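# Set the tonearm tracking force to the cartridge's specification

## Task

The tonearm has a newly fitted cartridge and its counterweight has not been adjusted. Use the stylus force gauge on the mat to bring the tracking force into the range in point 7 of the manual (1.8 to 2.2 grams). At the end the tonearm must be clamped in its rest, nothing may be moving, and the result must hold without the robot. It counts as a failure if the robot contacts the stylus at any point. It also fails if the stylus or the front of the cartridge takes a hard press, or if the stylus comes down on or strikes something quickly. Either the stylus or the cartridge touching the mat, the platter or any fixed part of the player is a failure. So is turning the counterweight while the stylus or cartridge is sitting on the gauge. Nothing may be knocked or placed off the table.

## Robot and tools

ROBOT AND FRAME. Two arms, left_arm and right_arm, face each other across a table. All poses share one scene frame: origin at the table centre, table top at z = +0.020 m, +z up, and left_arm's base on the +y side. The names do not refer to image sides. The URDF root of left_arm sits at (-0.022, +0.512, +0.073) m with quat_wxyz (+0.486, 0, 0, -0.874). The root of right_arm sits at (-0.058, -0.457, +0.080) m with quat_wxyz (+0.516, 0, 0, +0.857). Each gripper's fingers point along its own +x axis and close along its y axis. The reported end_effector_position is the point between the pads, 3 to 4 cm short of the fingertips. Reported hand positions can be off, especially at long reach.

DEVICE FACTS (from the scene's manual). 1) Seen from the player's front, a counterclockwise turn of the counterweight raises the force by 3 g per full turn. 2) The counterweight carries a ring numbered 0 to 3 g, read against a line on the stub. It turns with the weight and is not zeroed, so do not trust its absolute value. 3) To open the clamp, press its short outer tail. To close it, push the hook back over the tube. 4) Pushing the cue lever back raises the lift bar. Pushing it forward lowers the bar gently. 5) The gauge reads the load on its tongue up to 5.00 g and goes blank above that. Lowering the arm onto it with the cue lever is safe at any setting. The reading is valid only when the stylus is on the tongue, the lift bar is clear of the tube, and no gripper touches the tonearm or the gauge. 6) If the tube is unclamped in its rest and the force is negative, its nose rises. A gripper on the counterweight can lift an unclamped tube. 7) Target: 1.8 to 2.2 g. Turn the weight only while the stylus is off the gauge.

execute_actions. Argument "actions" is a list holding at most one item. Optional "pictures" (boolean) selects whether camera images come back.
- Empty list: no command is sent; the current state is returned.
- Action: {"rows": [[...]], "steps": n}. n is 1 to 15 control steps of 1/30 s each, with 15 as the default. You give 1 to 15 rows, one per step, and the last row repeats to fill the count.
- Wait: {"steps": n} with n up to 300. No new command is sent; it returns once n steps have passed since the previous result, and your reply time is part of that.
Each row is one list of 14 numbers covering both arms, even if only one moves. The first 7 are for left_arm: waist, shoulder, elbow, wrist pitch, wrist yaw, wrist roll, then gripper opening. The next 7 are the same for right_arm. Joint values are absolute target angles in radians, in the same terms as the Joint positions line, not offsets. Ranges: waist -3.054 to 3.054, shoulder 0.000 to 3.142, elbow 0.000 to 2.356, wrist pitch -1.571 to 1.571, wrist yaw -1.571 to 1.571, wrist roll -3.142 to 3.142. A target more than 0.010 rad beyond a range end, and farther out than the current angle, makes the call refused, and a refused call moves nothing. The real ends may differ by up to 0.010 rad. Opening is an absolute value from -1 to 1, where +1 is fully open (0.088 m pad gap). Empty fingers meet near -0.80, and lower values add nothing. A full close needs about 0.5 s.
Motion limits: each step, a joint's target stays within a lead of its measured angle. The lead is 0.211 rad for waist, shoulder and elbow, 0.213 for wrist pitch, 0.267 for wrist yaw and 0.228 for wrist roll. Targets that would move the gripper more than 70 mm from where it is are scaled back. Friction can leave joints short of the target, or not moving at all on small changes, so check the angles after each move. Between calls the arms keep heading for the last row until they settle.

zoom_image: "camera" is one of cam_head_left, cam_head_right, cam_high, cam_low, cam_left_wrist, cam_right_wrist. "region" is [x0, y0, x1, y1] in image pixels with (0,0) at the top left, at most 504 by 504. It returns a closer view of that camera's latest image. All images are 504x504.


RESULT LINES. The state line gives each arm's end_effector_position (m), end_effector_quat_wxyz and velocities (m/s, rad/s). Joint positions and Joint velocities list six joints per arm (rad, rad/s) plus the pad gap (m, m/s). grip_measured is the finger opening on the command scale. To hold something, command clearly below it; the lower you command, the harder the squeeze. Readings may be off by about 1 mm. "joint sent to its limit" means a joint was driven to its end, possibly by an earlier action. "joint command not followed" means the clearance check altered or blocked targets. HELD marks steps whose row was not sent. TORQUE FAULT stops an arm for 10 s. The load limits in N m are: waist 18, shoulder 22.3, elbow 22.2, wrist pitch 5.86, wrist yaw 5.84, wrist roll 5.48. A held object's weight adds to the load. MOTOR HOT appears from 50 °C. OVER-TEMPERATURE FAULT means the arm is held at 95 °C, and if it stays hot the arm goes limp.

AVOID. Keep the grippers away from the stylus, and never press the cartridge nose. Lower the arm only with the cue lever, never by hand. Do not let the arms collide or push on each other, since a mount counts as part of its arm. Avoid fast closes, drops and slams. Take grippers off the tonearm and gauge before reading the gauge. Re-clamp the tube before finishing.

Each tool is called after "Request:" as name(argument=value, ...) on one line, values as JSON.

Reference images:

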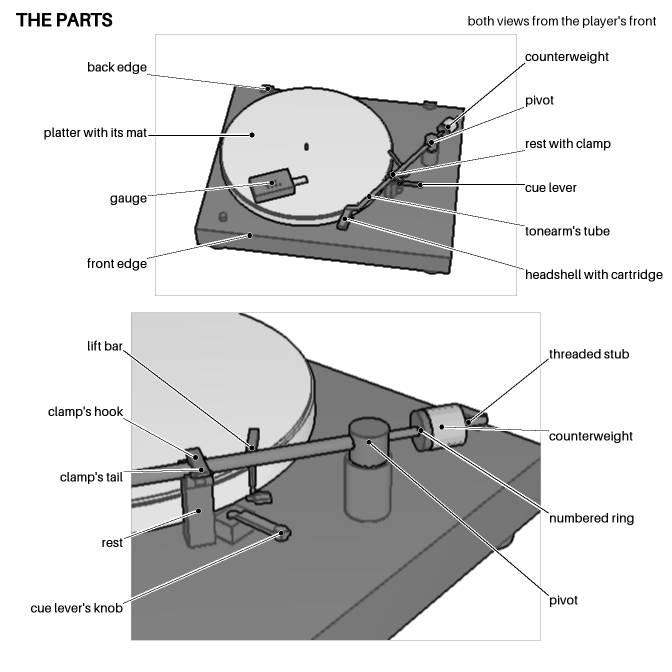

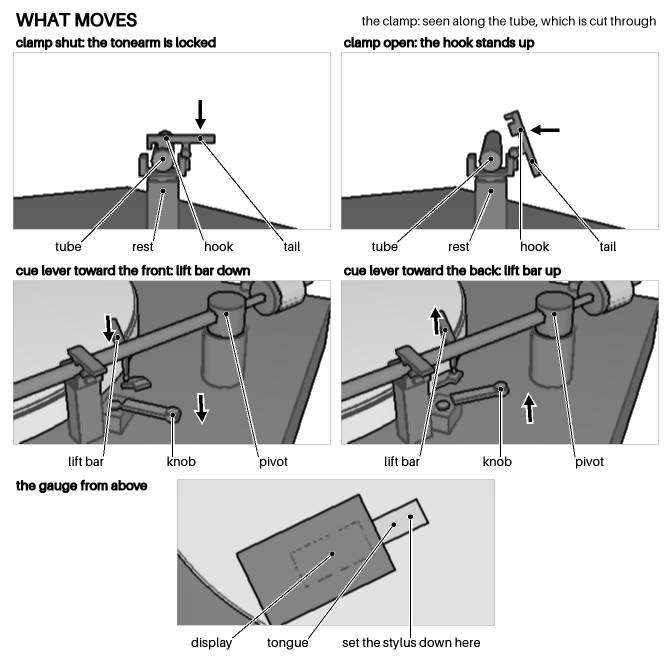

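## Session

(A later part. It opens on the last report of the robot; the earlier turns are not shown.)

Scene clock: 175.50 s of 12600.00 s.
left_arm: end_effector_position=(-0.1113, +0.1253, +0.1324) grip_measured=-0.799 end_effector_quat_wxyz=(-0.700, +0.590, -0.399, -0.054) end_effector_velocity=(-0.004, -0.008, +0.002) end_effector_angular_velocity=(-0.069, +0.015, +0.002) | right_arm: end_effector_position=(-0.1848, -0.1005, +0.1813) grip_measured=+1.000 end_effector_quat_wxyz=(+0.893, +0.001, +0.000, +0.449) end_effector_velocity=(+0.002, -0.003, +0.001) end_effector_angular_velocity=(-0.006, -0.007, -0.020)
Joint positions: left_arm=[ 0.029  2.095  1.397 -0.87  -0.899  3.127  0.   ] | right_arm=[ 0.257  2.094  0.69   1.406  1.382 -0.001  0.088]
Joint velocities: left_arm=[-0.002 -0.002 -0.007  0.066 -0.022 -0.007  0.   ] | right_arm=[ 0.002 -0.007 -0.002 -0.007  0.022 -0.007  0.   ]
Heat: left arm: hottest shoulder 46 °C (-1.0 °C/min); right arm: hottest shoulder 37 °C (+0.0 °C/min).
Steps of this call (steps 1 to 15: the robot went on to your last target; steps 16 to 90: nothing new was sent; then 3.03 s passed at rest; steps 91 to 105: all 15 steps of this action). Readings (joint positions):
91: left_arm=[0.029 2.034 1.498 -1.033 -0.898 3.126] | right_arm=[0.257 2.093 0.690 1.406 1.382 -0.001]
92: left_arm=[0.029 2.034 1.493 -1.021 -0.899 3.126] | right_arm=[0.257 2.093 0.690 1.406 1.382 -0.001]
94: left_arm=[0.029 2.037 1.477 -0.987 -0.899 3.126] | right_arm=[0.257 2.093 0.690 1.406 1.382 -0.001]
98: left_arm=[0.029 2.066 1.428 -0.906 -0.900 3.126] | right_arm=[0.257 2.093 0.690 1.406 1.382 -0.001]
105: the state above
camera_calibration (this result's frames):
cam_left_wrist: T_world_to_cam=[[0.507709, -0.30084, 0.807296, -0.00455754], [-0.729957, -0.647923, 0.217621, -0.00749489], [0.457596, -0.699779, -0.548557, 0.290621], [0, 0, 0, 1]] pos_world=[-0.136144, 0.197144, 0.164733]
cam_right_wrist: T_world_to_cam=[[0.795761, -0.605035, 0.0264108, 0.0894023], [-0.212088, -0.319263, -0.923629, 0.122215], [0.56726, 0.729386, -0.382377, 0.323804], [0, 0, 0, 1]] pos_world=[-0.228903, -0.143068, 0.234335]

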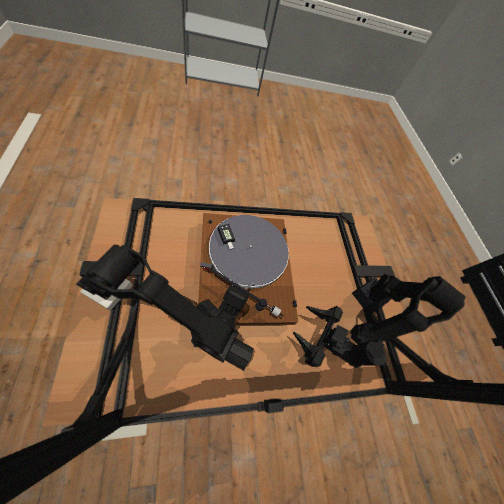

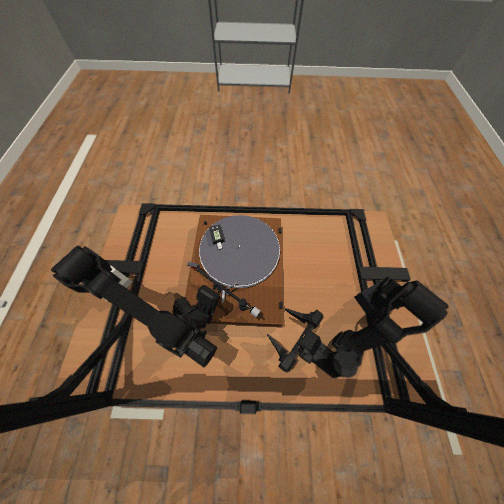

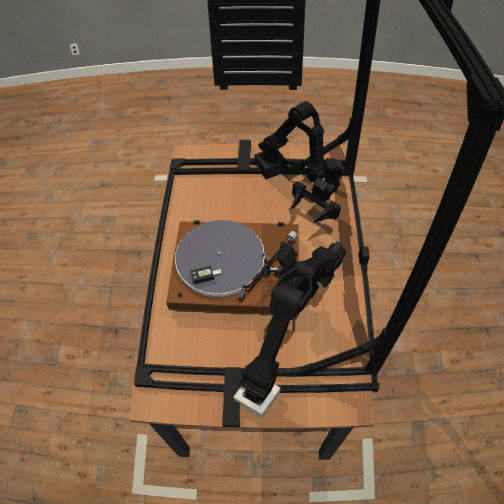

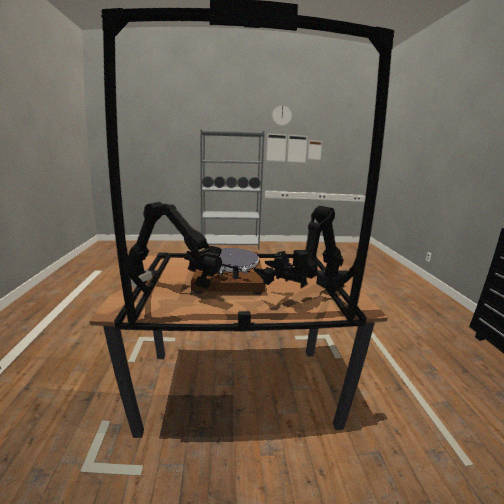

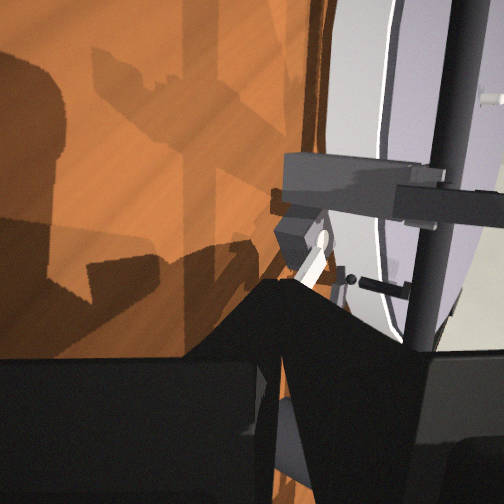

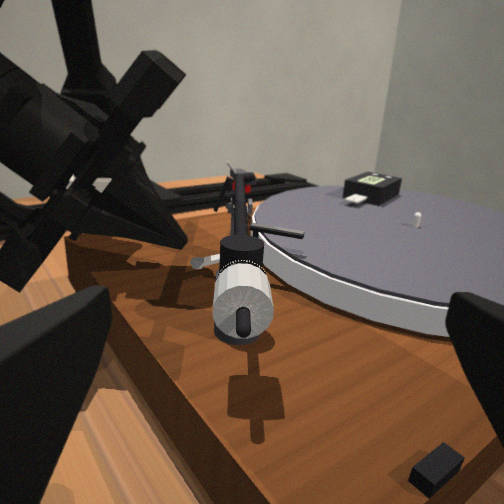

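Request:
execute_actions(actions=[{"rows":[[0.03,2.102,1.383,-0.851,-0.9,3.13,-0.85,0.258,2.099,0.691,1.408,1.38,0,1],[0.03,2.108,1.374,-0.837,-0.9,3.13,-0.85,0.258,2.099,0.691,1.408,1.38,0,1]],"steps":8}], pictures=false)

Request:
execute_actions(actions=[{"rows":[[0.033,2.116,1.387,-0.842,-0.9,3.13,-0.85,0.258,2.099,0.691,1.408,1.38,0,1],[0.036,2.124,1.400,-0.847,-0.9,3.13,-0.85,0.258,2.099,0.691,1.408,1.38,0,1],[0.038,2.132,1.413,-0.852,-0.9,3.13,-0.85,0.258,2.099,0.691,1.408,1.38,0,1],[0.041,2.140,1.426,-0.857,-0.9,3.13,-0.85,0.258,2.099,0.691,1.408,1.38,0,1],[0.044,2.148,1.440,-0.862,-0.9,3.13,-0.85,0.258,2.099,0.691,1.408,1.38,0,1],[0.047,2.157,1.453,-0.867,-0.9,3.13,-0.85,0.258,2.099,0.691,1.408,1.38,0,1],[0.049,2.165,1.466,-0.872,-0.9,3.13,-0.85,0.258,2.099,0.691,1.408,1.38,0,1],[0.052,2.173,1.479,-0.877,-0.9,3.13,-0.85,0.258,2.099,0.691,1.408,1.38,0,1],[0.055,2.181,1.492,-0.882,-0.9,3.13,-0.85,0.258,2.099,0.691,1.408,1.38,0,1],[0.0575,2.189,1.505,-0.887,-0.9,3.13,-0.85,0.258,2.099,0.691,1.408,1.38,0,1]],"steps":15}])

Request:
zoom_image(camera="cam_right_wrist", region=[150, 150, 320, 300])

Scene clock: 186.07 s of 12600.00 s.
left_arm: end_effector_position=(-0.1117, +0.1247, +0.1281) grip_measured=-0.799 end_effector_quat_wxyz=(-0.696, +0.593, -0.401, -0.054) end_effector_velocity=(+0.004, +0.004, -0.007) end_effector_angular_velocity=(+0.017, -0.035, -0.007) | right_arm: end_effector_position=(-0.1848, -0.1005, +0.1813) grip_measured=+1.000 end_effector_quat_wxyz=(+0.893, +0.001, +0.000, +0.449) end_effector_velocity=(+0.000, +0.001, -0.000) end_effector_angular_velocity=(-0.010, -0.011, +0.005)
Joint positions: left_arm=[ 0.029  2.099  1.384 -0.841 -0.899  3.127  0.   ] | right_arm=[ 0.257  2.094  0.69   1.406  1.382 -0.001  0.088]
Joint velocities: left_arm=[-0.002  0.012 -0.022  0.007 -0.022  0.007  0.   ] | right_arm=[-0.002 -0.002 -0.002 -0.007 -0.007 -0.007  0.   ]
Heat: left arm: hottest shoulder 47 °C (+1.0 °C/min); right arm: hottest shoulder 37 °C (+0.0 °C/min).
Steps of this call (steps 1 to 15: the robot went on to your last target; steps 16 to 90: nothing new was sent; then 7.30 s passed at rest; steps 91 to 98: all 8 steps of this action). Readings (joint positions):
91: left_arm=[0.029 2.095 1.396 -0.864 -0.899 3.127] | right_arm=[0.257 2.094 0.690 1.406 1.382 -0.001]
92: left_arm=[0.029 2.095 1.394 -0.856 -0.899 3.127] | right_arm=[0.257 2.094 0.690 1.406 1.382 -0.001]
94: left_arm=[0.029 2.096 1.389 -0.847 -0.899 3.127] | right_arm=[0.257 2.094 0.690 1.406 1.382 -0.001]
98: the state above

Scene clock: 186.57 s of 12600.00 s.
left_arm: end_effector_position=(-0.1115, +0.1069, +0.1231) grip_measured=-0.799 end_effector_quat_wxyz=(-0.700, +0.594, -0.392, -0.062) end_effector_velocity=(+0.001, -0.006, +0.001) end_effector_angular_velocity=(+0.006, -0.012, +0.012) | right_arm: end_effector_position=(-0.1848, -0.1005, +0.1813) grip_measured=+1.000 end_effector_quat_wxyz=(+0.893, +0.001, +0.000, +0.449) end_effector_velocity=(+0.001, -0.000, -0.001) end_effector_angular_velocity=(-0.022, -0.026, +0.005)
Joint positions: left_arm=[ 0.052  2.177  1.489 -0.883 -0.899  3.127  0.   ] | right_arm=[ 0.257  2.094  0.69   1.406  1.382 -0.001  0.088]
Joint velocities: left_arm=[ 0.007  0.027  0.046 -0.037 -0.007 -0.007  0.   ] | right_arm=[-0.002 -0.002 -0.007 -0.007 -0.007 -0.022  0.   ]
Heat: left arm: hottest shoulder 47 °C (+1.0 °C/min); right arm: hottest shoulder 37 °C (+0.0 °C/min).
Steps of this call (steps 1 to 15: all 15 steps of this action). Readings (joint positions):
1: left_arm=[0.029 2.100 1.383 -0.841 -0.899 3.127] | right_arm=[0.257 2.094 0.690 1.406 1.382 -0.001]
2: left_arm=[0.030 2.102 1.384 -0.841 -0.899 3.127] | right_arm=[0.257 2.094 0.690 1.406 1.382 -0.001]
4: left_arm=[0.031 2.113 1.394 -0.848 -0.899 3.127] | right_arm=[0.257 2.094 0.690 1.406 1.382 -0.001]
8: left_arm=[0.041 2.146 1.437 -0.864 -0.899 3.127] | right_arm=[0.257 2.094 0.690 1.406 1.382 -0.001]
15: the state above
camera_calibration (this result's frames):
cam_left_wrist: T_world_to_cam=[[0.513921, -0.2914, 0.806828, -0.00278702], [-0.714858, -0.665389, 0.215023, -0.0136411], [0.474197, -0.687272, -0.550267, 0.273417], [0, 0, 0, 1]] pos_world=[-0.137973, 0.178023, 0.155634]
cam_right_wrist: T_world_to_cam=[[0.795761, -0.605035, 0.0264108, 0.0894023], [-0.212088, -0.319263, -0.923629, 0.122215], [0.56726, 0.729386, -0.382377, 0.323804], [0, 0, 0, 1]] pos_world=[-0.228903, -0.143068, 0.234335]

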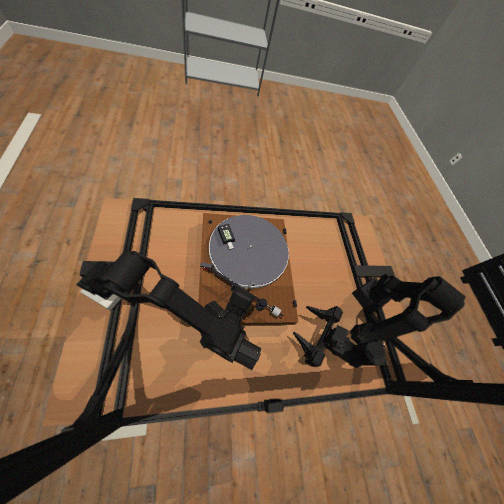

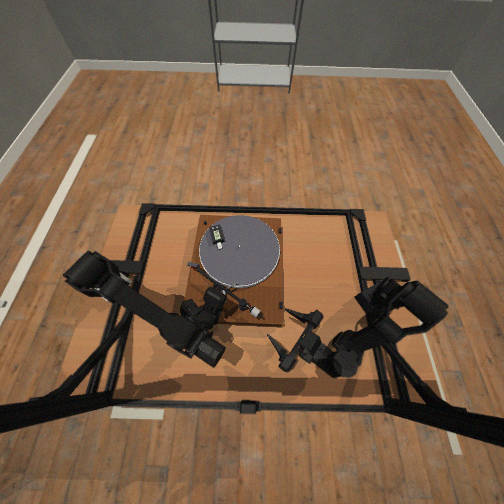

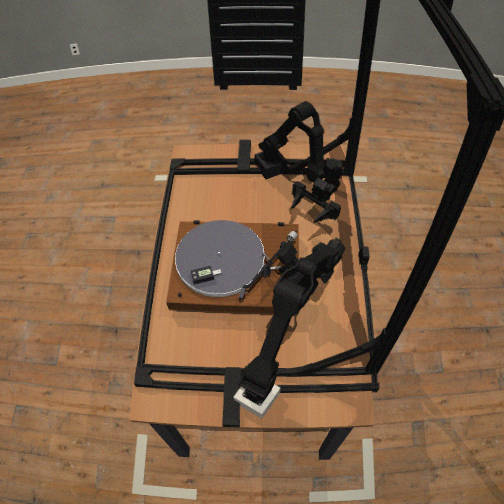

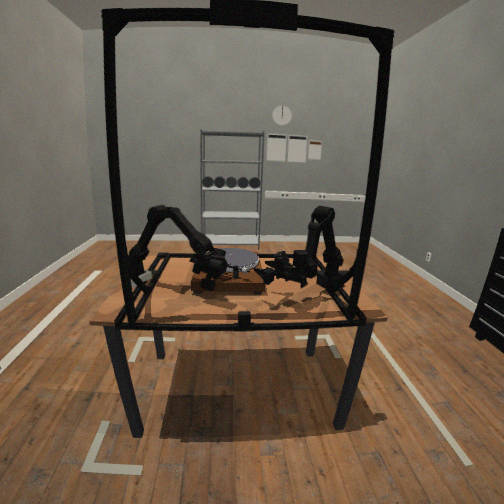

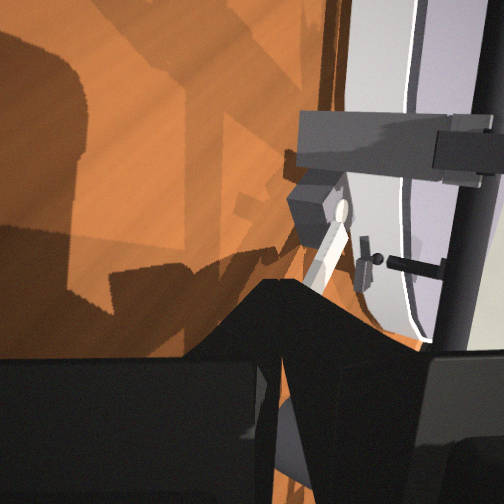

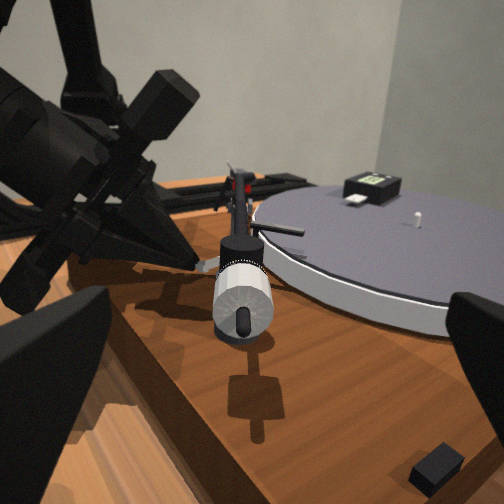

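Region (150, 150, 320, 300) of cam_right_wrist's 504x504 image, scaled by 2.965, with more detail than that image has; it fills the top 445 rows of this view, and the rest is white.

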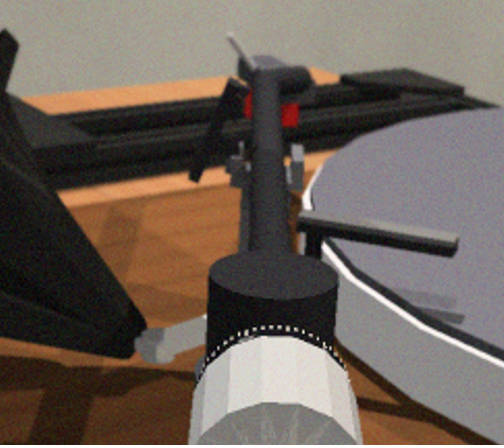

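Request:
execute_actions(actions=[{"rows":[[0.05,2.165,1.475,-0.88,-0.9,3.13,-0.85,0.258,2.099,0.691,1.408,1.38,0,1],[0.046,2.153,1.455,-0.873,-0.9,3.13,-0.85,0.258,2.099,0.691,1.408,1.38,0,1],[0.046,2.150,1.450,-0.873,-0.9,3.13,-0.85,0.258,2.099,0.691,1.408,1.38,0,1],[0.046,2.150,1.450,-0.873,-0.9,3.13,-0.85,0.258,2.099,0.691,1.408,1.38,0,1],[0.046,2.150,1.450,-0.873,-0.9,3.13,-0.85,0.258,2.099,0.691,1.408,1.38,0,1],[0.046,2.150,1.450,-0.873,-0.9,3.13,-0.85,0.258,2.099,0.691,1.408,1.38,0,1],[0.046,2.150,1.450,-0.873,-0.9,3.13,-0.85,0.258,2.099,0.691,1.408,1.38,0,1],[0.053,2.148,1.447,-0.87,-0.9,3.13,-0.85,0.258,2.099,0.691,1.408,1.38,0,1],[0.06,2.148,1.447,-0.87,-0.9,3.13,-0.85,0.258,2.099,0.691,1.408,1.38,0,1],[0.068,2.148,1.447,-0.87,-0.9,3.13,-0.85,0.258,2.099,0.691,1.408,1.38,0,1]],"steps":15}], pictures=false)

Request:
execute_actions(actions=[{"rows":[[0.071,2.156,1.460,-0.875,-0.9,3.13,-0.85,0.258,2.099,0.691,1.408,1.38,0,1],[0.074,2.163,1.472,-0.88,-0.9,3.13,-0.85,0.258,2.099,0.691,1.408,1.38,0,1],[0.076,2.171,1.485,-0.884,-0.9,3.13,-0.85,0.258,2.099,0.691,1.408,1.38,0,1],[0.079,2.179,1.497,-0.889,-0.9,3.13,-0.85,0.258,2.099,0.691,1.408,1.38,0,1],[0.082,2.187,1.51,-0.894,-0.9,3.13,-0.85,0.258,2.099,0.691,1.408,1.38,0,1],[0.085,2.194,1.522,-0.899,-0.9,3.13,-0.85,0.258,2.099,0.691,1.408,1.38,0,1],[0.087,2.202,1.535,-0.904,-0.9,3.13,-0.85,0.258,2.099,0.691,1.408,1.38,0,1],[0.09,2.21,1.547,-0.908,-0.9,3.13,-0.85,0.258,2.099,0.691,1.408,1.38,0,1],[0.093,2.217,1.56,-0.913,-0.9,3.13,-0.85,0.258,2.099,0.691,1.408,1.38,0,1],[0.096,2.225,1.572,-0.918,-0.9,3.13,-0.85,0.258,2.099,0.691,1.408,1.38,0,1]],"steps":15}])

Request:
zoom_image(camera="cam_right_wrist", region=[150, 150, 320, 300])

Scene clock: 201.97 s of 12600.00 s.
left_arm: end_effector_position=(-0.1035, +0.1114, +0.1214) grip_measured=-0.799 end_effector_quat_wxyz=(-0.702, +0.594, -0.387, -0.067) end_effector_velocity=(+0.017, -0.001, +0.002) end_effector_angular_velocity=(-0.002, -0.007, +0.041) | right_arm: end_effector_position=(-0.1848, -0.1005, +0.1812) grip_measured=+1.000 end_effector_quat_wxyz=(+0.893, +0.001, +0.000, +0.449) end_effector_velocity=(+0.002, +0.001, +0.001) end_effector_angular_velocity=(+0.001, -0.001, -0.000)
Joint positions: left_arm=[ 0.065  2.162  1.456 -0.872 -0.899  3.127  0.   ] | right_arm=[ 0.257  2.094  0.69   1.406  1.382 -0.001  0.088]
Joint velocities: left_arm=[ 0.037 -0.007 -0.007 -0.007 -0.007 -0.007  0.   ] | right_arm=[-0.007 -0.002 -0.002  0.007 -0.007 -0.007  0.   ]
Heat: left arm: hottest shoulder 47 °C (+2.0 °C/min); right arm: hottest shoulder 38 °C (+1.0 °C/min).
Steps of this call (steps 1 to 15: the robot went on to your last target; steps 16 to 90: nothing new was sent; then 11.90 s passed at rest; steps 91 to 105: all 15 steps of this action). Readings (joint positions):
91: left_arm=[0.054 2.180 1.493 -0.886 -0.899 3.127] | right_arm=[0.257 2.094 0.690 1.406 1.382 -0.001]
92: left_arm=[0.054 2.178 1.489 -0.882 -0.899 3.127] | right_arm=[0.257 2.094 0.690 1.406 1.382 -0.001]
94: left_arm=[0.052 2.171 1.475 -0.879 -0.899 3.127] | right_arm=[0.257 2.094 0.690 1.406 1.382 -0.001]
98: left_arm=[0.050 2.166 1.461 -0.875 -0.899 3.127] | right_arm=[0.257 2.094 0.690 1.406 1.382 -0.001]
105: the state above

Scene clock: 202.47 s of 12600.00 s.
left_arm: end_effector_position=(-0.0999, +0.0933, +0.1263) grip_measured=-0.799 end_effector_quat_wxyz=(-0.698, +0.603, -0.380, -0.075) end_effector_velocity=(+0.001, -0.006, +0.002) end_effector_angular_velocity=(+0.013, -0.015, +0.003) | right_arm: end_effector_position=(-0.1848, -0.1005, +0.1812) grip_measured=+1.000 end_effector_quat_wxyz=(+0.893, +0.001, +0.000, +0.449) end_effector_velocity=(+0.000, +0.001, +0.001) end_effector_angular_velocity=(-0.006, -0.008, +0.005)
Joint positions: left_arm=[ 0.093  2.21   1.558 -0.915 -0.901  3.127  0.   ] | right_arm=[ 0.257  2.094  0.69   1.406  1.382 -0.001  0.088]
Joint velocities: left_arm=[ 0.007  0.027  0.051 -0.037 -0.007  0.007  0.   ] | right_arm=[-0.002 -0.007 -0.002 -0.007 -0.007 -0.007  0.   ]
Heat: left arm: hottest shoulder 47 °C (+2.0 °C/min); right arm: hottest shoulder 38 °C (+1.0 °C/min).
Steps of this call (steps 1 to 15: all 15 steps of this action). Readings (joint positions):
1: left_arm=[0.066 2.161 1.456 -0.872 -0.899 3.127] | right_arm=[0.257 2.094 0.690 1.406 1.382 -0.001]
2: left_arm=[0.067 2.161 1.456 -0.872 -0.899 3.127] | right_arm=[0.257 2.094 0.690 1.406 1.382 -0.001]
4: left_arm=[0.070 2.163 1.464 -0.880 -0.899 3.127] | right_arm=[0.257 2.094 0.690 1.406 1.382 -0.001]
8: left_arm=[0.079 2.181 1.507 -0.899 -0.898 3.127] | right_arm=[0.257 2.094 0.690 1.406 1.382 -0.001]
15: the state above
camera_calibration (this result's frames):
cam_left_wrist: T_world_to_cam=[[0.524834, -0.267142, 0.808198, -0.0166074], [-0.68764, -0.692682, 0.217586, -0.0101764], [0.501697, -0.669946, -0.547241, 0.261129], [0, 0, 0, 1]] pos_world=[-0.129289, 0.163456, 0.158537]
cam_right_wrist: T_world_to_cam=[[0.795761, -0.605035, 0.0264108, 0.0894035], [-0.212088, -0.319263, -0.923629, 0.122133], [0.56726, 0.729386, -0.382377, 0.32377], [0, 0, 0, 1]] pos_world=[-0.228903, -0.143069, 0.234247]

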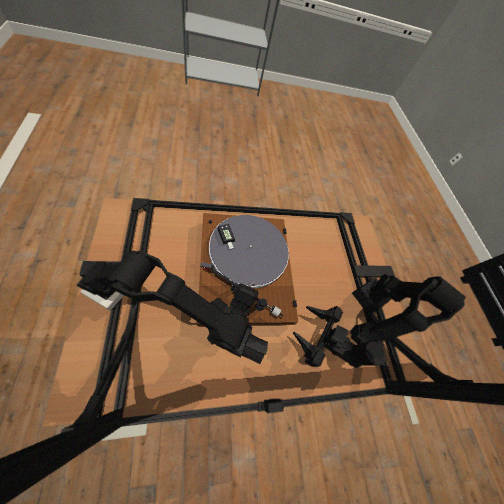

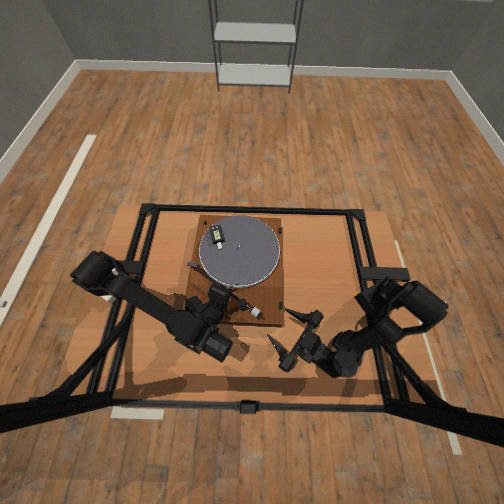

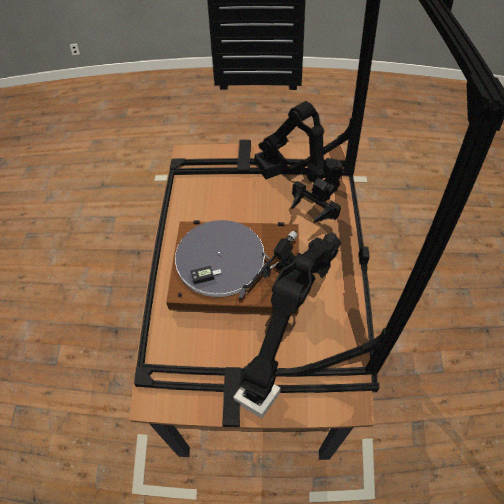

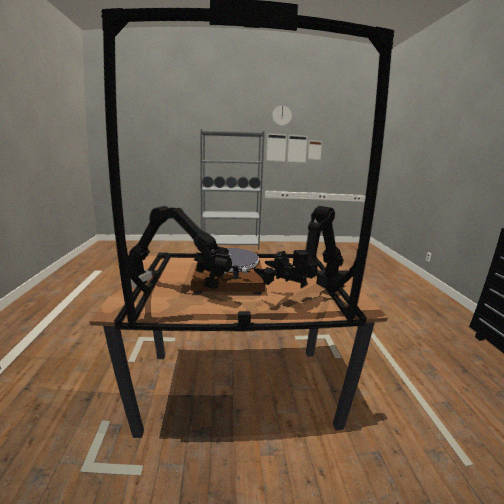

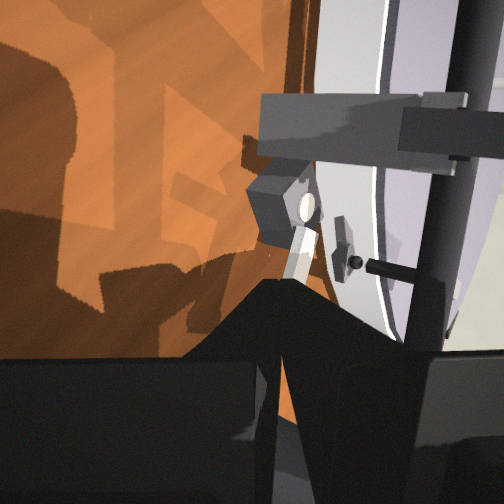

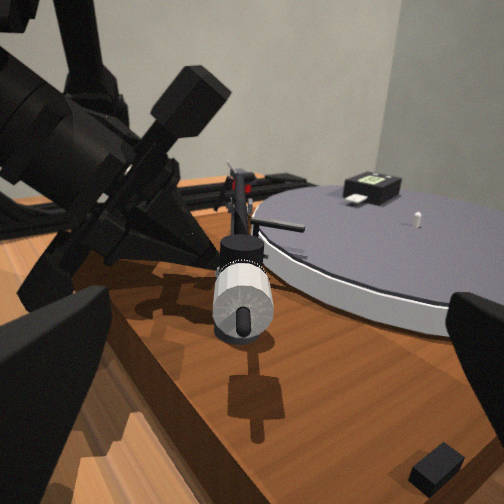

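Region (150, 150, 320, 300) of cam_right_wrist's 504x504 image, scaled by 2.965, with more detail than that image has; it fills the top 445 rows of this view, and the rest is white.

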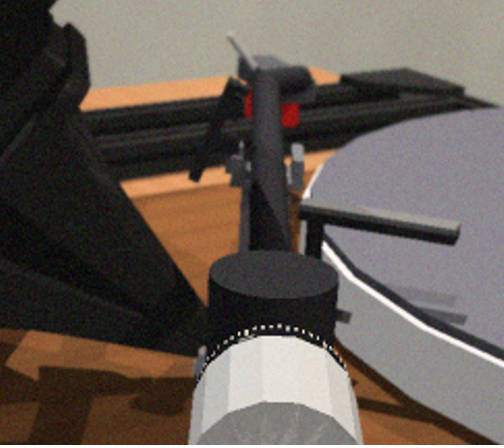

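Request:
execute_actions(actions=[{"rows":[[0.099,2.232,1.584,-0.923,-0.9,3.13,-0.85,0.258,2.099,0.691,1.408,1.38,0,1],[0.102,2.239,1.595,-0.927,-0.9,3.13,-0.85,0.258,2.099,0.691,1.408,1.38,0,1],[0.105,2.246,1.606,-0.931,-0.9,3.13,-0.85,0.258,2.099,0.691,1.408,1.38,0,1],[0.108,2.253,1.617,-0.935,-0.9,3.13,-0.85,0.258,2.099,0.691,1.408,1.38,0,1]],"steps":15}])

Request:
zoom_image(camera="cam_right_wrist", region=[150, 150, 320, 300])

Scene clock: 207.07 s of 12600.00 s.
left_arm: end_effector_position=(-0.1001, +0.0900, +0.1261) grip_measured=-0.799 end_effector_quat_wxyz=(-0.704, +0.598, -0.375, -0.077) end_effector_velocity=(-0.000, +0.000, +0.004) end_effector_angular_velocity=(-0.000, -0.008, -0.007) | right_arm: end_effector_position=(-0.1848, -0.1005, +0.1811) grip_measured=+1.000 end_effector_quat_wxyz=(+0.893, +0.001, +0.000, +0.449) end_effector_velocity=(+0.000, +0.001, -0.000) end_effector_angular_velocity=(-0.001, +0.001, +0.005)
Joint positions: left_arm=[ 0.096  2.234  1.597 -0.95  -0.9    3.127  0.   ] | right_arm=[ 0.257  2.095  0.69   1.406  1.382 -0.001  0.088]
Joint velocities: left_arm=[-0.002 -0.007  0.002 -0.007 -0.007  0.007  0.   ] | right_arm=[-0.002 -0.002 -0.002 -0.007 -0.007  0.007  0.   ]
Heat: left arm: hottest shoulder 48 °C (+3.0 °C/min); right arm: hottest shoulder 38 °C (+1.0 °C/min).
Steps of this call (steps 1 to 15: the robot went on to your last target; steps 16 to 90: nothing new was sent; then 1.10 s passed at rest; steps 91 to 105: all 15 steps of this action). Readings (joint positions):
91: left_arm=[0.093 2.214 1.563 -0.920 -0.901 3.127] | right_arm=[0.257 2.095 0.690 1.406 1.382 -0.001]
92: left_arm=[0.094 2.217 1.569 -0.922 -0.901 3.127] | right_arm=[0.257 2.095 0.690 1.406 1.382 -0.001]
94: left_arm=[0.096 2.226 1.583 -0.934 -0.900 3.127] | right_arm=[0.257 2.095 0.690 1.406 1.382 -0.001]
98: left_arm=[0.096 2.233 1.595 -0.947 -0.900 3.127] | right_arm=[0.257 2.095 0.690 1.406 1.382 -0.001]
105: the state above
camera_calibration (this result's frames):
cam_left_wrist: T_world_to_cam=[[0.519045, -0.279559, 0.807737, -0.0166395], [-0.686987, -0.698712, 0.199626, -0.00966164], [0.508568, -0.65852, -0.554716, 0.259418], [0, 0, 0, 1]] pos_world=[-0.129933, 0.15943, 0.159273]
cam_right_wrist: T_world_to_cam=[[0.795754, -0.605028, 0.0267862, 0.0893373], [-0.21185, -0.319522, -0.923594, 0.122029], [0.567358, 0.729279, -0.382436, 0.32374], [0, 0, 0, 1]] pos_world=[-0.228916, -0.143054, 0.234122]

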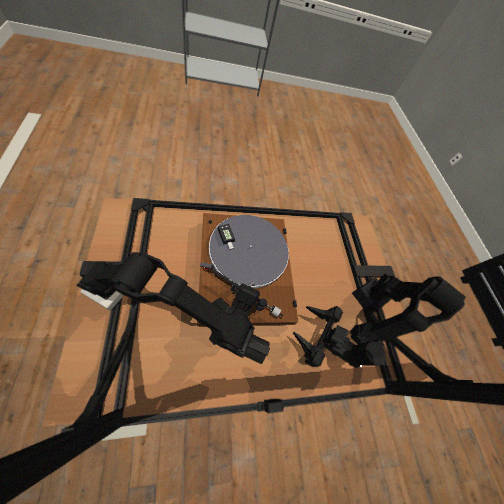

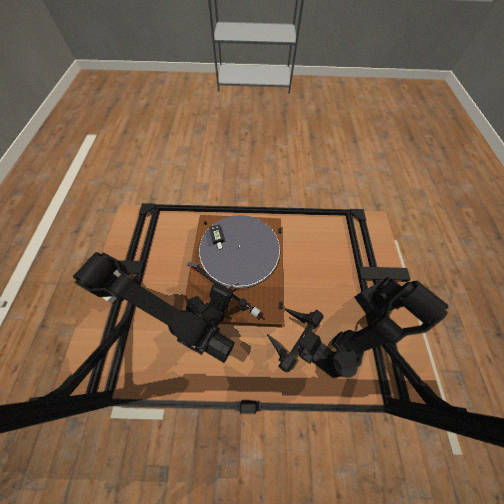

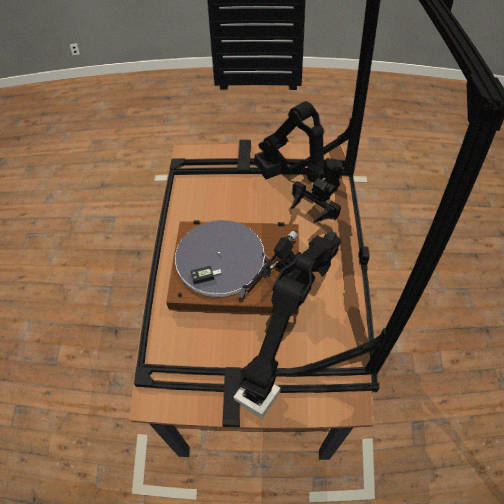

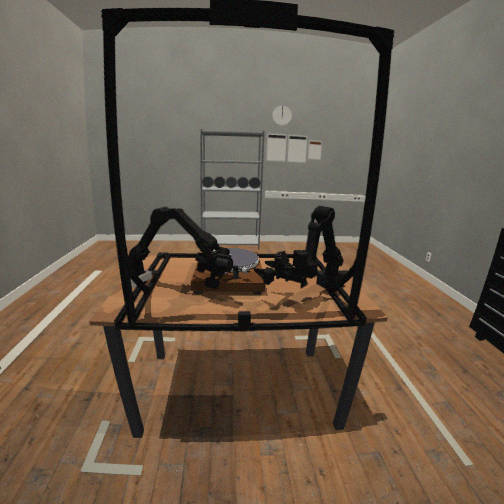

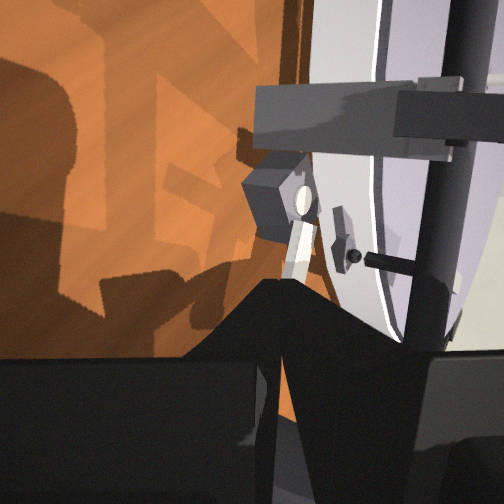

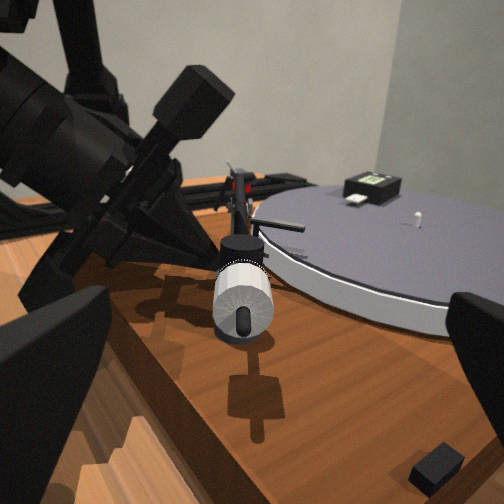

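Region (150, 150, 320, 300) of cam_right_wrist's 504x504 image, scaled by 2.965, with more detail than that image has; it fills the top 445 rows of this view, and the rest is white.

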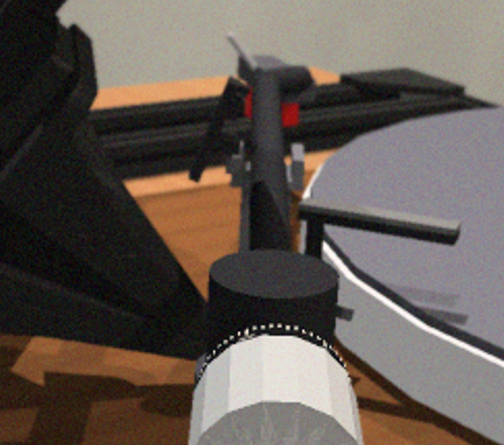

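Request:
execute_actions(actions=[{"rows":[[0.08,2.19,1.52,-0.90,-0.9,3.13,-0.85,0.258,2.099,0.691,1.408,1.38,0,1],[0.08,2.19,1.52,-0.90,-0.9,3.13,-0.85,0.258,2.099,0.691,1.408,1.38,0,1],[0.06,2.15,1.46,-0.88,-0.9,3.13,-0.85,0.258,2.099,0.691,1.408,1.38,0,1],[0.06,2.15,1.46,-0.88,-0.9,3.13,-0.85,0.258,2.099,0.691,1.408,1.38,0,1],[0.04,2.11,1.41,-0.87,-0.9,3.13,-0.85,0.258,2.099,0.691,1.408,1.38,0,1],[0.04,2.11,1.41,-0.87,-0.9,3.13,-0.85,0.258,2.099,0.691,1.408,1.38,0,1],[0.03,2.07,1.44,-0.95,-0.9,3.13,-0.85,0.258,2.099,0.691,1.408,1.38,0,1],[0.03,2.03,1.50,-1.04,-0.9,3.13,-0.85,0.258,2.099,0.691,1.408,1.38,0,1],[0.03,2.03,1.50,-1.04,-0.9,3.13,-0.85,0.258,2.099,0.691,1.408,1.38,0,1],[0.03,1.97,1.65,-1.25,-0.9,3.13,-0.85,0.258,2.099,0.691,1.408,1.38,0,1],[0.03,1.94,1.85,-1.48,-0.9,3.13,-0.85,0.258,2.099,0.691,1.408,1.38,0,1]],"steps":15}], pictures=false)

Request:
execute_actions(actions=[{"rows":[[0.03,1.94,1.87,-1.50,-0.5,0.636,0,0.258,2.099,0.691,1.408,1.38,0,1]],"steps":15}], pictures=false)

Request:
execute_actions(actions=[{"rows":[[0.3,1.94,1.87,-1.50,-0.25,0.636,0,0.258,2.099,0.691,1.408,1.38,0,1],[0.3,1.94,1.87,-1.50,-0.25,0.636,0,0.258,2.099,0.691,1.408,1.38,0,1],[0.3,1.94,1.87,-1.50,-0.25,0.636,0,0.258,2.099,0.691,1.408,1.38,0,1],[0.3,1.94,1.87,-1.50,-0.25,0.636,0,0.258,2.099,0.691,1.408,1.38,0,1],[0.3,1.94,1.87,-1.50,-0.25,0.636,0,0.258,2.099,0.691,1.408,1.38,0,1],[0.572,1.94,1.87,-1.50,0,0.636,0,0.258,2.099,0.691,1.408,1.38,0,1]],"steps":15}], pictures=false)

Request:
execute_actions(actions=[{"steps":12}], pictures=false)

Request:
execute_actions(actions=[{"rows":[[0.572,1.935,1.734,-1.37,0,0.636,0,0.258,2.099,0.691,1.408,1.38,0,1]],"steps":15}])

Scene clock: 235.30 s of 12600.00 s.
left_arm: end_effector_position=(-0.1136, +0.1203, +0.2410) grip_measured=-0.799 end_effector_quat_wxyz=(-0.692, +0.596, -0.404, -0.055) end_effector_velocity=(+0.015, +0.018, +0.577) end_effector_angular_velocity=(-0.368, +0.154, +0.013) | right_arm: end_effector_position=(-0.1848, -0.1005, +0.1811) grip_measured=+1.000 end_effector_quat_wxyz=(+0.893, +0.001, +0.000, +0.449) end_effector_velocity=(-0.001, +0.002, -0.000) end_effector_angular_velocity=(-0.018, -0.023, +0.020)
Joint positions: left_arm=[ 0.031  1.995  1.696 -1.246 -0.896  3.128  0.   ] | right_arm=[ 0.257  2.095  0.69   1.406  1.382 -0.001  0.088]
Joint velocities: left_arm=[-0.002 -0.476  1.58  -1.678 -0.051 -0.022  0.   ] | right_arm=[-0.002 -0.002 -0.002 -0.007 -0.022 -0.022  0.   ]
Heat: left arm: hottest shoulder 47 °C (+1.0 °C/min); right arm: hottest shoulder 38 °C (+1.0 °C/min).
Steps of this call (steps 1 to 15: the robot went on to your last target; steps 16 to 90: nothing new was sent; then 24.73 s passed at rest; steps 91 to 105: all 15 steps of this action). Readings (joint positions):
91: left_arm=[0.096 2.229 1.587 -0.939 -0.903 3.127] | right_arm=[0.257 2.095 0.690 1.406 1.382 -0.001]
92: left_arm=[0.093 2.221 1.571 -0.921 -0.904 3.127] | right_arm=[0.257 2.095 0.690 1.406 1.382 -0.001]
94: left_arm=[0.084 2.196 1.525 -0.897 -0.902 3.127] | right_arm=[0.257 2.095 0.690 1.406 1.382 -0.001]
98: left_arm=[0.047 2.128 1.454 -0.938 -0.896 3.128] | right_arm=[0.257 2.095 0.690 1.406 1.382 -0.001]
105: the state above

Scene clock: 235.80 s of 12600.00 s.
left_arm: end_effector_position=(-0.1414, +0.1620, +0.2646) grip_measured=-0.004 end_effector_quat_wxyz=(-0.365, +0.759, -0.353, -0.407) end_effector_velocity=(-0.002, +0.005, +0.001) end_effector_angular_velocity=(-0.799, +0.481, +1.710) | right_arm: end_effector_position=(-0.1848, -0.1005, +0.1811) grip_measured=+1.000 end_effector_quat_wxyz=(+0.893, +0.001, +0.000, +0.449) end_effector_velocity=(-0.000, +0.001, +0.000) end_effector_angular_velocity=(-0.008, -0.013, +0.005)
Joint positions: left_arm=[ 0.031  1.936  1.859 -1.497 -0.504  2.148  0.039] | right_arm=[ 0.257  2.095  0.69   1.406  1.382 -0.001  0.088]
Joint velocities: left_arm=[-0.002 -0.002  0.007 -0.022  0.022 -1.956  0.002] | right_arm=[-0.002  0.002  0.002  0.007 -0.007 -0.022  0.   ]
Heat: left arm: hottest shoulder 47 °C (+1.0 °C/min); right arm: hottest shoulder 38 °C (+1.0 °C/min).
Steps of this call (steps 1 to 15: all 15 steps of this action). Readings (joint positions):
1: left_arm=[0.033 1.980 1.749 -1.307 -0.835 3.072] | right_arm=[0.257 2.095 0.690 1.406 1.382 -0.001]
2: left_arm=[0.034 1.964 1.791 -1.360 -0.753 3.004] | right_arm=[0.257 2.095 0.690 1.406 1.382 -0.001]
4: left_arm=[0.033 1.937 1.837 -1.436 -0.626 2.873] | right_arm=[0.257 2.095 0.690 1.406 1.382 -0.001]
8: left_arm=[0.031 1.930 1.857 -1.483 -0.530 2.608] | right_arm=[0.257 2.095 0.690 1.406 1.382 -0.001]
15: the state above

Scene clock: 236.30 s of 12600.00 s.
left_arm: end_effector_position=(-0.0118, +0.1497, +0.2456) grip_measured=+0.000 end_effector_quat_wxyz=(+0.151, +0.695, +0.153, -0.686) end_effector_velocity=(-0.047, +0.001, +0.002) end_effector_angular_velocity=(-0.025, +0.142, +1.891) | right_arm: end_effector_position=(-0.1848, -0.1005, +0.1811) grip_measured=+1.000 end_effector_quat_wxyz=(+0.893, +0.001, +0.000, +0.449) end_effector_velocity=(+0.002, -0.001, -0.000) end_effector_angular_velocity=(-0.010, -0.011, -0.010)
Joint positions: left_arm=[ 0.581  1.938  1.86  -1.498 -0.012  1.162  0.039] | right_arm=[ 0.257  2.095  0.69   1.406  1.382 -0.001  0.088]
Joint velocities: left_arm=[-0.066 -0.007 -0.002 -0.007  0.154 -1.956 -0.   ] | right_arm=[-0.002 -0.002 -0.002 -0.007  0.007 -0.007  0.   ]
Heat: left arm: hottest shoulder 47 °C (+1.0 °C/min); right arm: hottest shoulder 38 °C (+1.0 °C/min).
Steps of this call (steps 1 to 15: all 15 steps of this action). Readings (joint positions):
1: left_arm=[0.048 1.936 1.860 -1.497 -0.435 2.083] | right_arm=[0.257 2.095 0.690 1.406 1.382 -0.001]
2: left_arm=[0.087 1.936 1.860 -1.498 -0.368 2.016] | right_arm=[0.257 2.095 0.690 1.406 1.382 -0.001]
4: left_arm=[0.194 1.937 1.860 -1.498 -0.312 1.885] | right_arm=[0.257 2.095 0.690 1.406 1.382 -0.001]
8: left_arm=[0.405 1.938 1.860 -1.498 -0.105 1.620] | right_arm=[0.257 2.095 0.690 1.406 1.382 -0.001]
15: the state above

Scene clock: 236.70 s of 12600.00 s.
left_arm: end_effector_position=(-0.0166, +0.1495, +0.2457) grip_measured=+0.000 end_effector_quat_wxyz=(+0.316, +0.634, +0.318, -0.630) end_effector_velocity=(+0.001, +0.003, +0.002) end_effector_angular_velocity=(+0.002, -0.023, +0.190) | right_arm: end_effector_position=(-0.1848, -0.1005, +0.1811) grip_measured=+1.000 end_effector_quat_wxyz=(+0.893, +0.001, +0.000, +0.449) end_effector_velocity=(+0.004, -0.002, -0.000) end_effector_angular_velocity=(-0.010, -0.011, -0.024)
Joint positions: left_arm=[ 0.572  1.938  1.86  -1.498 -0.002  0.655  0.039] | right_arm=[ 0.257  2.095  0.69   1.406  1.382 -0.001  0.088]
Joint velocities: left_arm=[-0.007 -0.007 -0.002 -0.007 -0.022 -0.198 -0.   ] | right_arm=[-0.002 -0.002 -0.002 -0.007  0.022 -0.007  0.   ]
Heat: left arm: hottest shoulder 47 °C (+1.0 °C/min); right arm: hottest shoulder 38 °C (+1.0 °C/min).
Steps of this call (steps 1 to 12: the robot went on to your last target). Readings (joint positions):
1: left_arm=[0.578 1.938 1.860 -1.498 -0.009 1.097] | right_arm=[0.257 2.095 0.690 1.406 1.382 -0.001]
2: left_arm=[0.575 1.938 1.860 -1.498 -0.006 1.032] | right_arm=[0.257 2.095 0.690 1.406 1.382 -0.001]
4: left_arm=[0.572 1.938 1.860 -1.498 -0.004 0.900] | right_arm=[0.257 2.095 0.690 1.406 1.382 -0.001]
8: left_arm=[0.572 1.938 1.860 -1.498 -0.003 0.705] | right_arm=[0.257 2.095 0.690 1.406 1.382 -0.001]
12: the state above

Scene clock: 237.20 s of 12600.00 s.
left_arm: end_effector_position=(-0.0166, +0.1447, +0.2163) grip_measured=+0.000 end_effector_quat_wxyz=(+0.323, +0.630, +0.321, -0.629) end_effector_velocity=(+0.000, +0.000, -0.001) end_effector_angular_velocity=(-0.002, -0.007, +0.005) | right_arm: end_effector_position=(-0.1848, -0.1005, +0.1809) grip_measured=+1.000 end_effector_quat_wxyz=(+0.893, +0.000, +0.000, +0.449) end_effector_velocity=(-0.001, +0.002, -0.000) end_effector_angular_velocity=(-0.010, -0.011, +0.020)
Joint positions: left_arm=[ 0.572  1.938  1.743 -1.373 -0.002  0.641  0.039] | right_arm=[ 0.257  2.095  0.69   1.406  1.382 -0.001  0.088]
Joint velocities: left_arm=[-0.002 -0.002 -0.007  0.007 -0.007 -0.007  0.   ] | right_arm=[-0.002 -0.002 -0.002 -0.007 -0.022 -0.007  0.   ]
Heat: left arm: hottest shoulder 47 °C (+1.0 °C/min); right arm: hottest shoulder 38 °C (+1.0 °C/min).
Steps of this call (steps 1 to 15: all 15 steps of this action). Readings (joint positions):
1: left_arm=[0.572 1.936 1.840 -1.470 -0.002 0.651] | right_arm=[0.257 2.095 0.690 1.406 1.382 -0.001]
2: left_arm=[0.572 1.931 1.815 -1.436 -0.002 0.648] | right_arm=[0.257 2.095 0.690 1.406 1.382 -0.001]
4: left_arm=[0.572 1.931 1.778 -1.403 -0.002 0.644] | right_arm=[0.257 2.095 0.690 1.406 1.382 -0.001]
8: left_arm=[0.572 1.938 1.745 -1.380 -0.002 0.641] | right_arm=[0.257 2.095 0.690 1.406 1.382 -0.001]
15: the state above
camera_calibration (this result's frames):
cam_left_wrist: T_world_to_cam=[[-0.797221, 0.602548, 0.0370741, -0.100334], [0.570788, 0.732354, 0.371294, -0.15542], [0.196571, 0.317165, -0.927775, 0.237358], [0, 0, 0, 1]] pos_world=[-0.0379346, 0.0989971, 0.281641]
cam_right_wrist: T_world_to_cam=[[0.795747, -0.60502, 0.0271615, 0.0892712], [-0.211611, -0.319782, -0.923559, 0.121925], [0.567457, 0.729171, -0.382494, 0.323711], [0, 0, 0, 1]] pos_world=[-0.228928, -0.14304, 0.233998]

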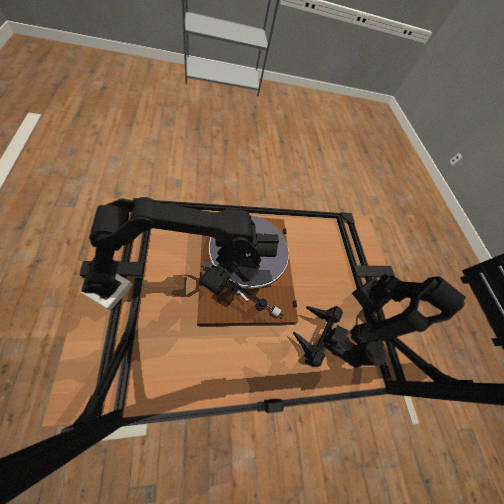

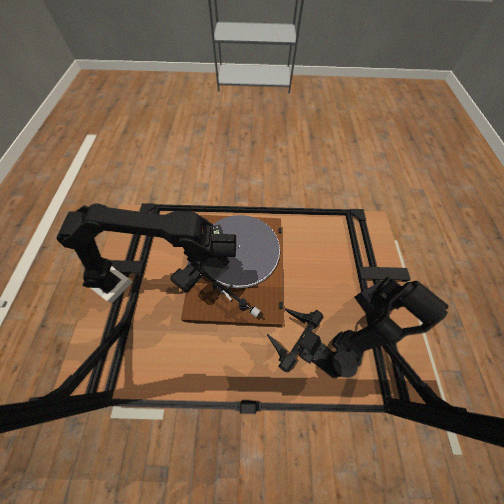

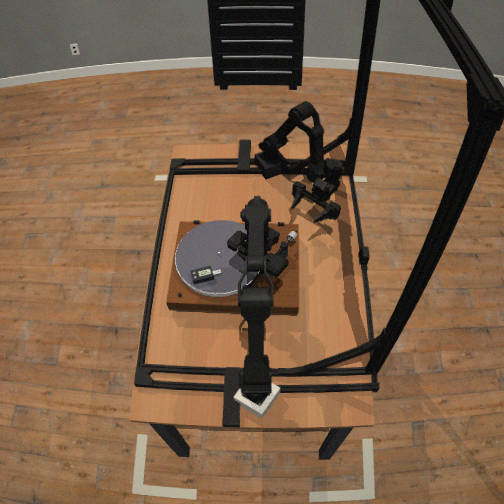

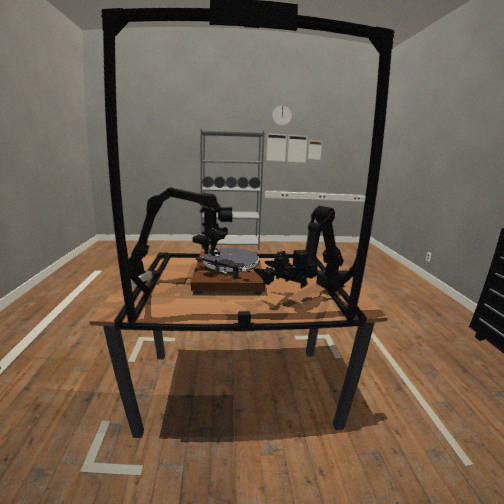

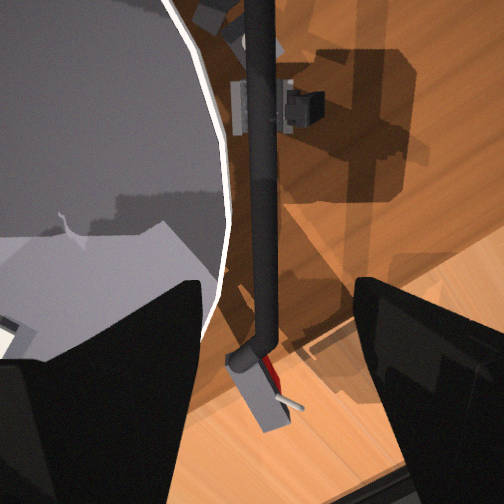

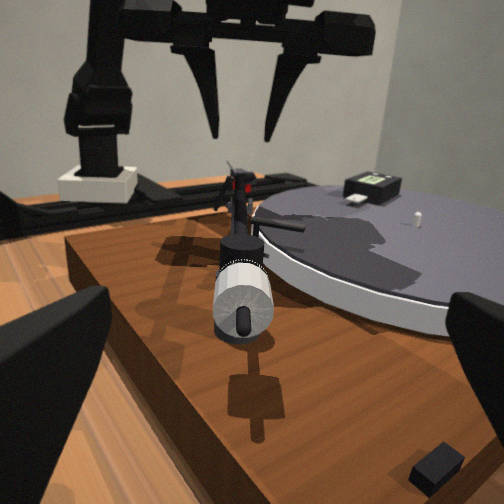

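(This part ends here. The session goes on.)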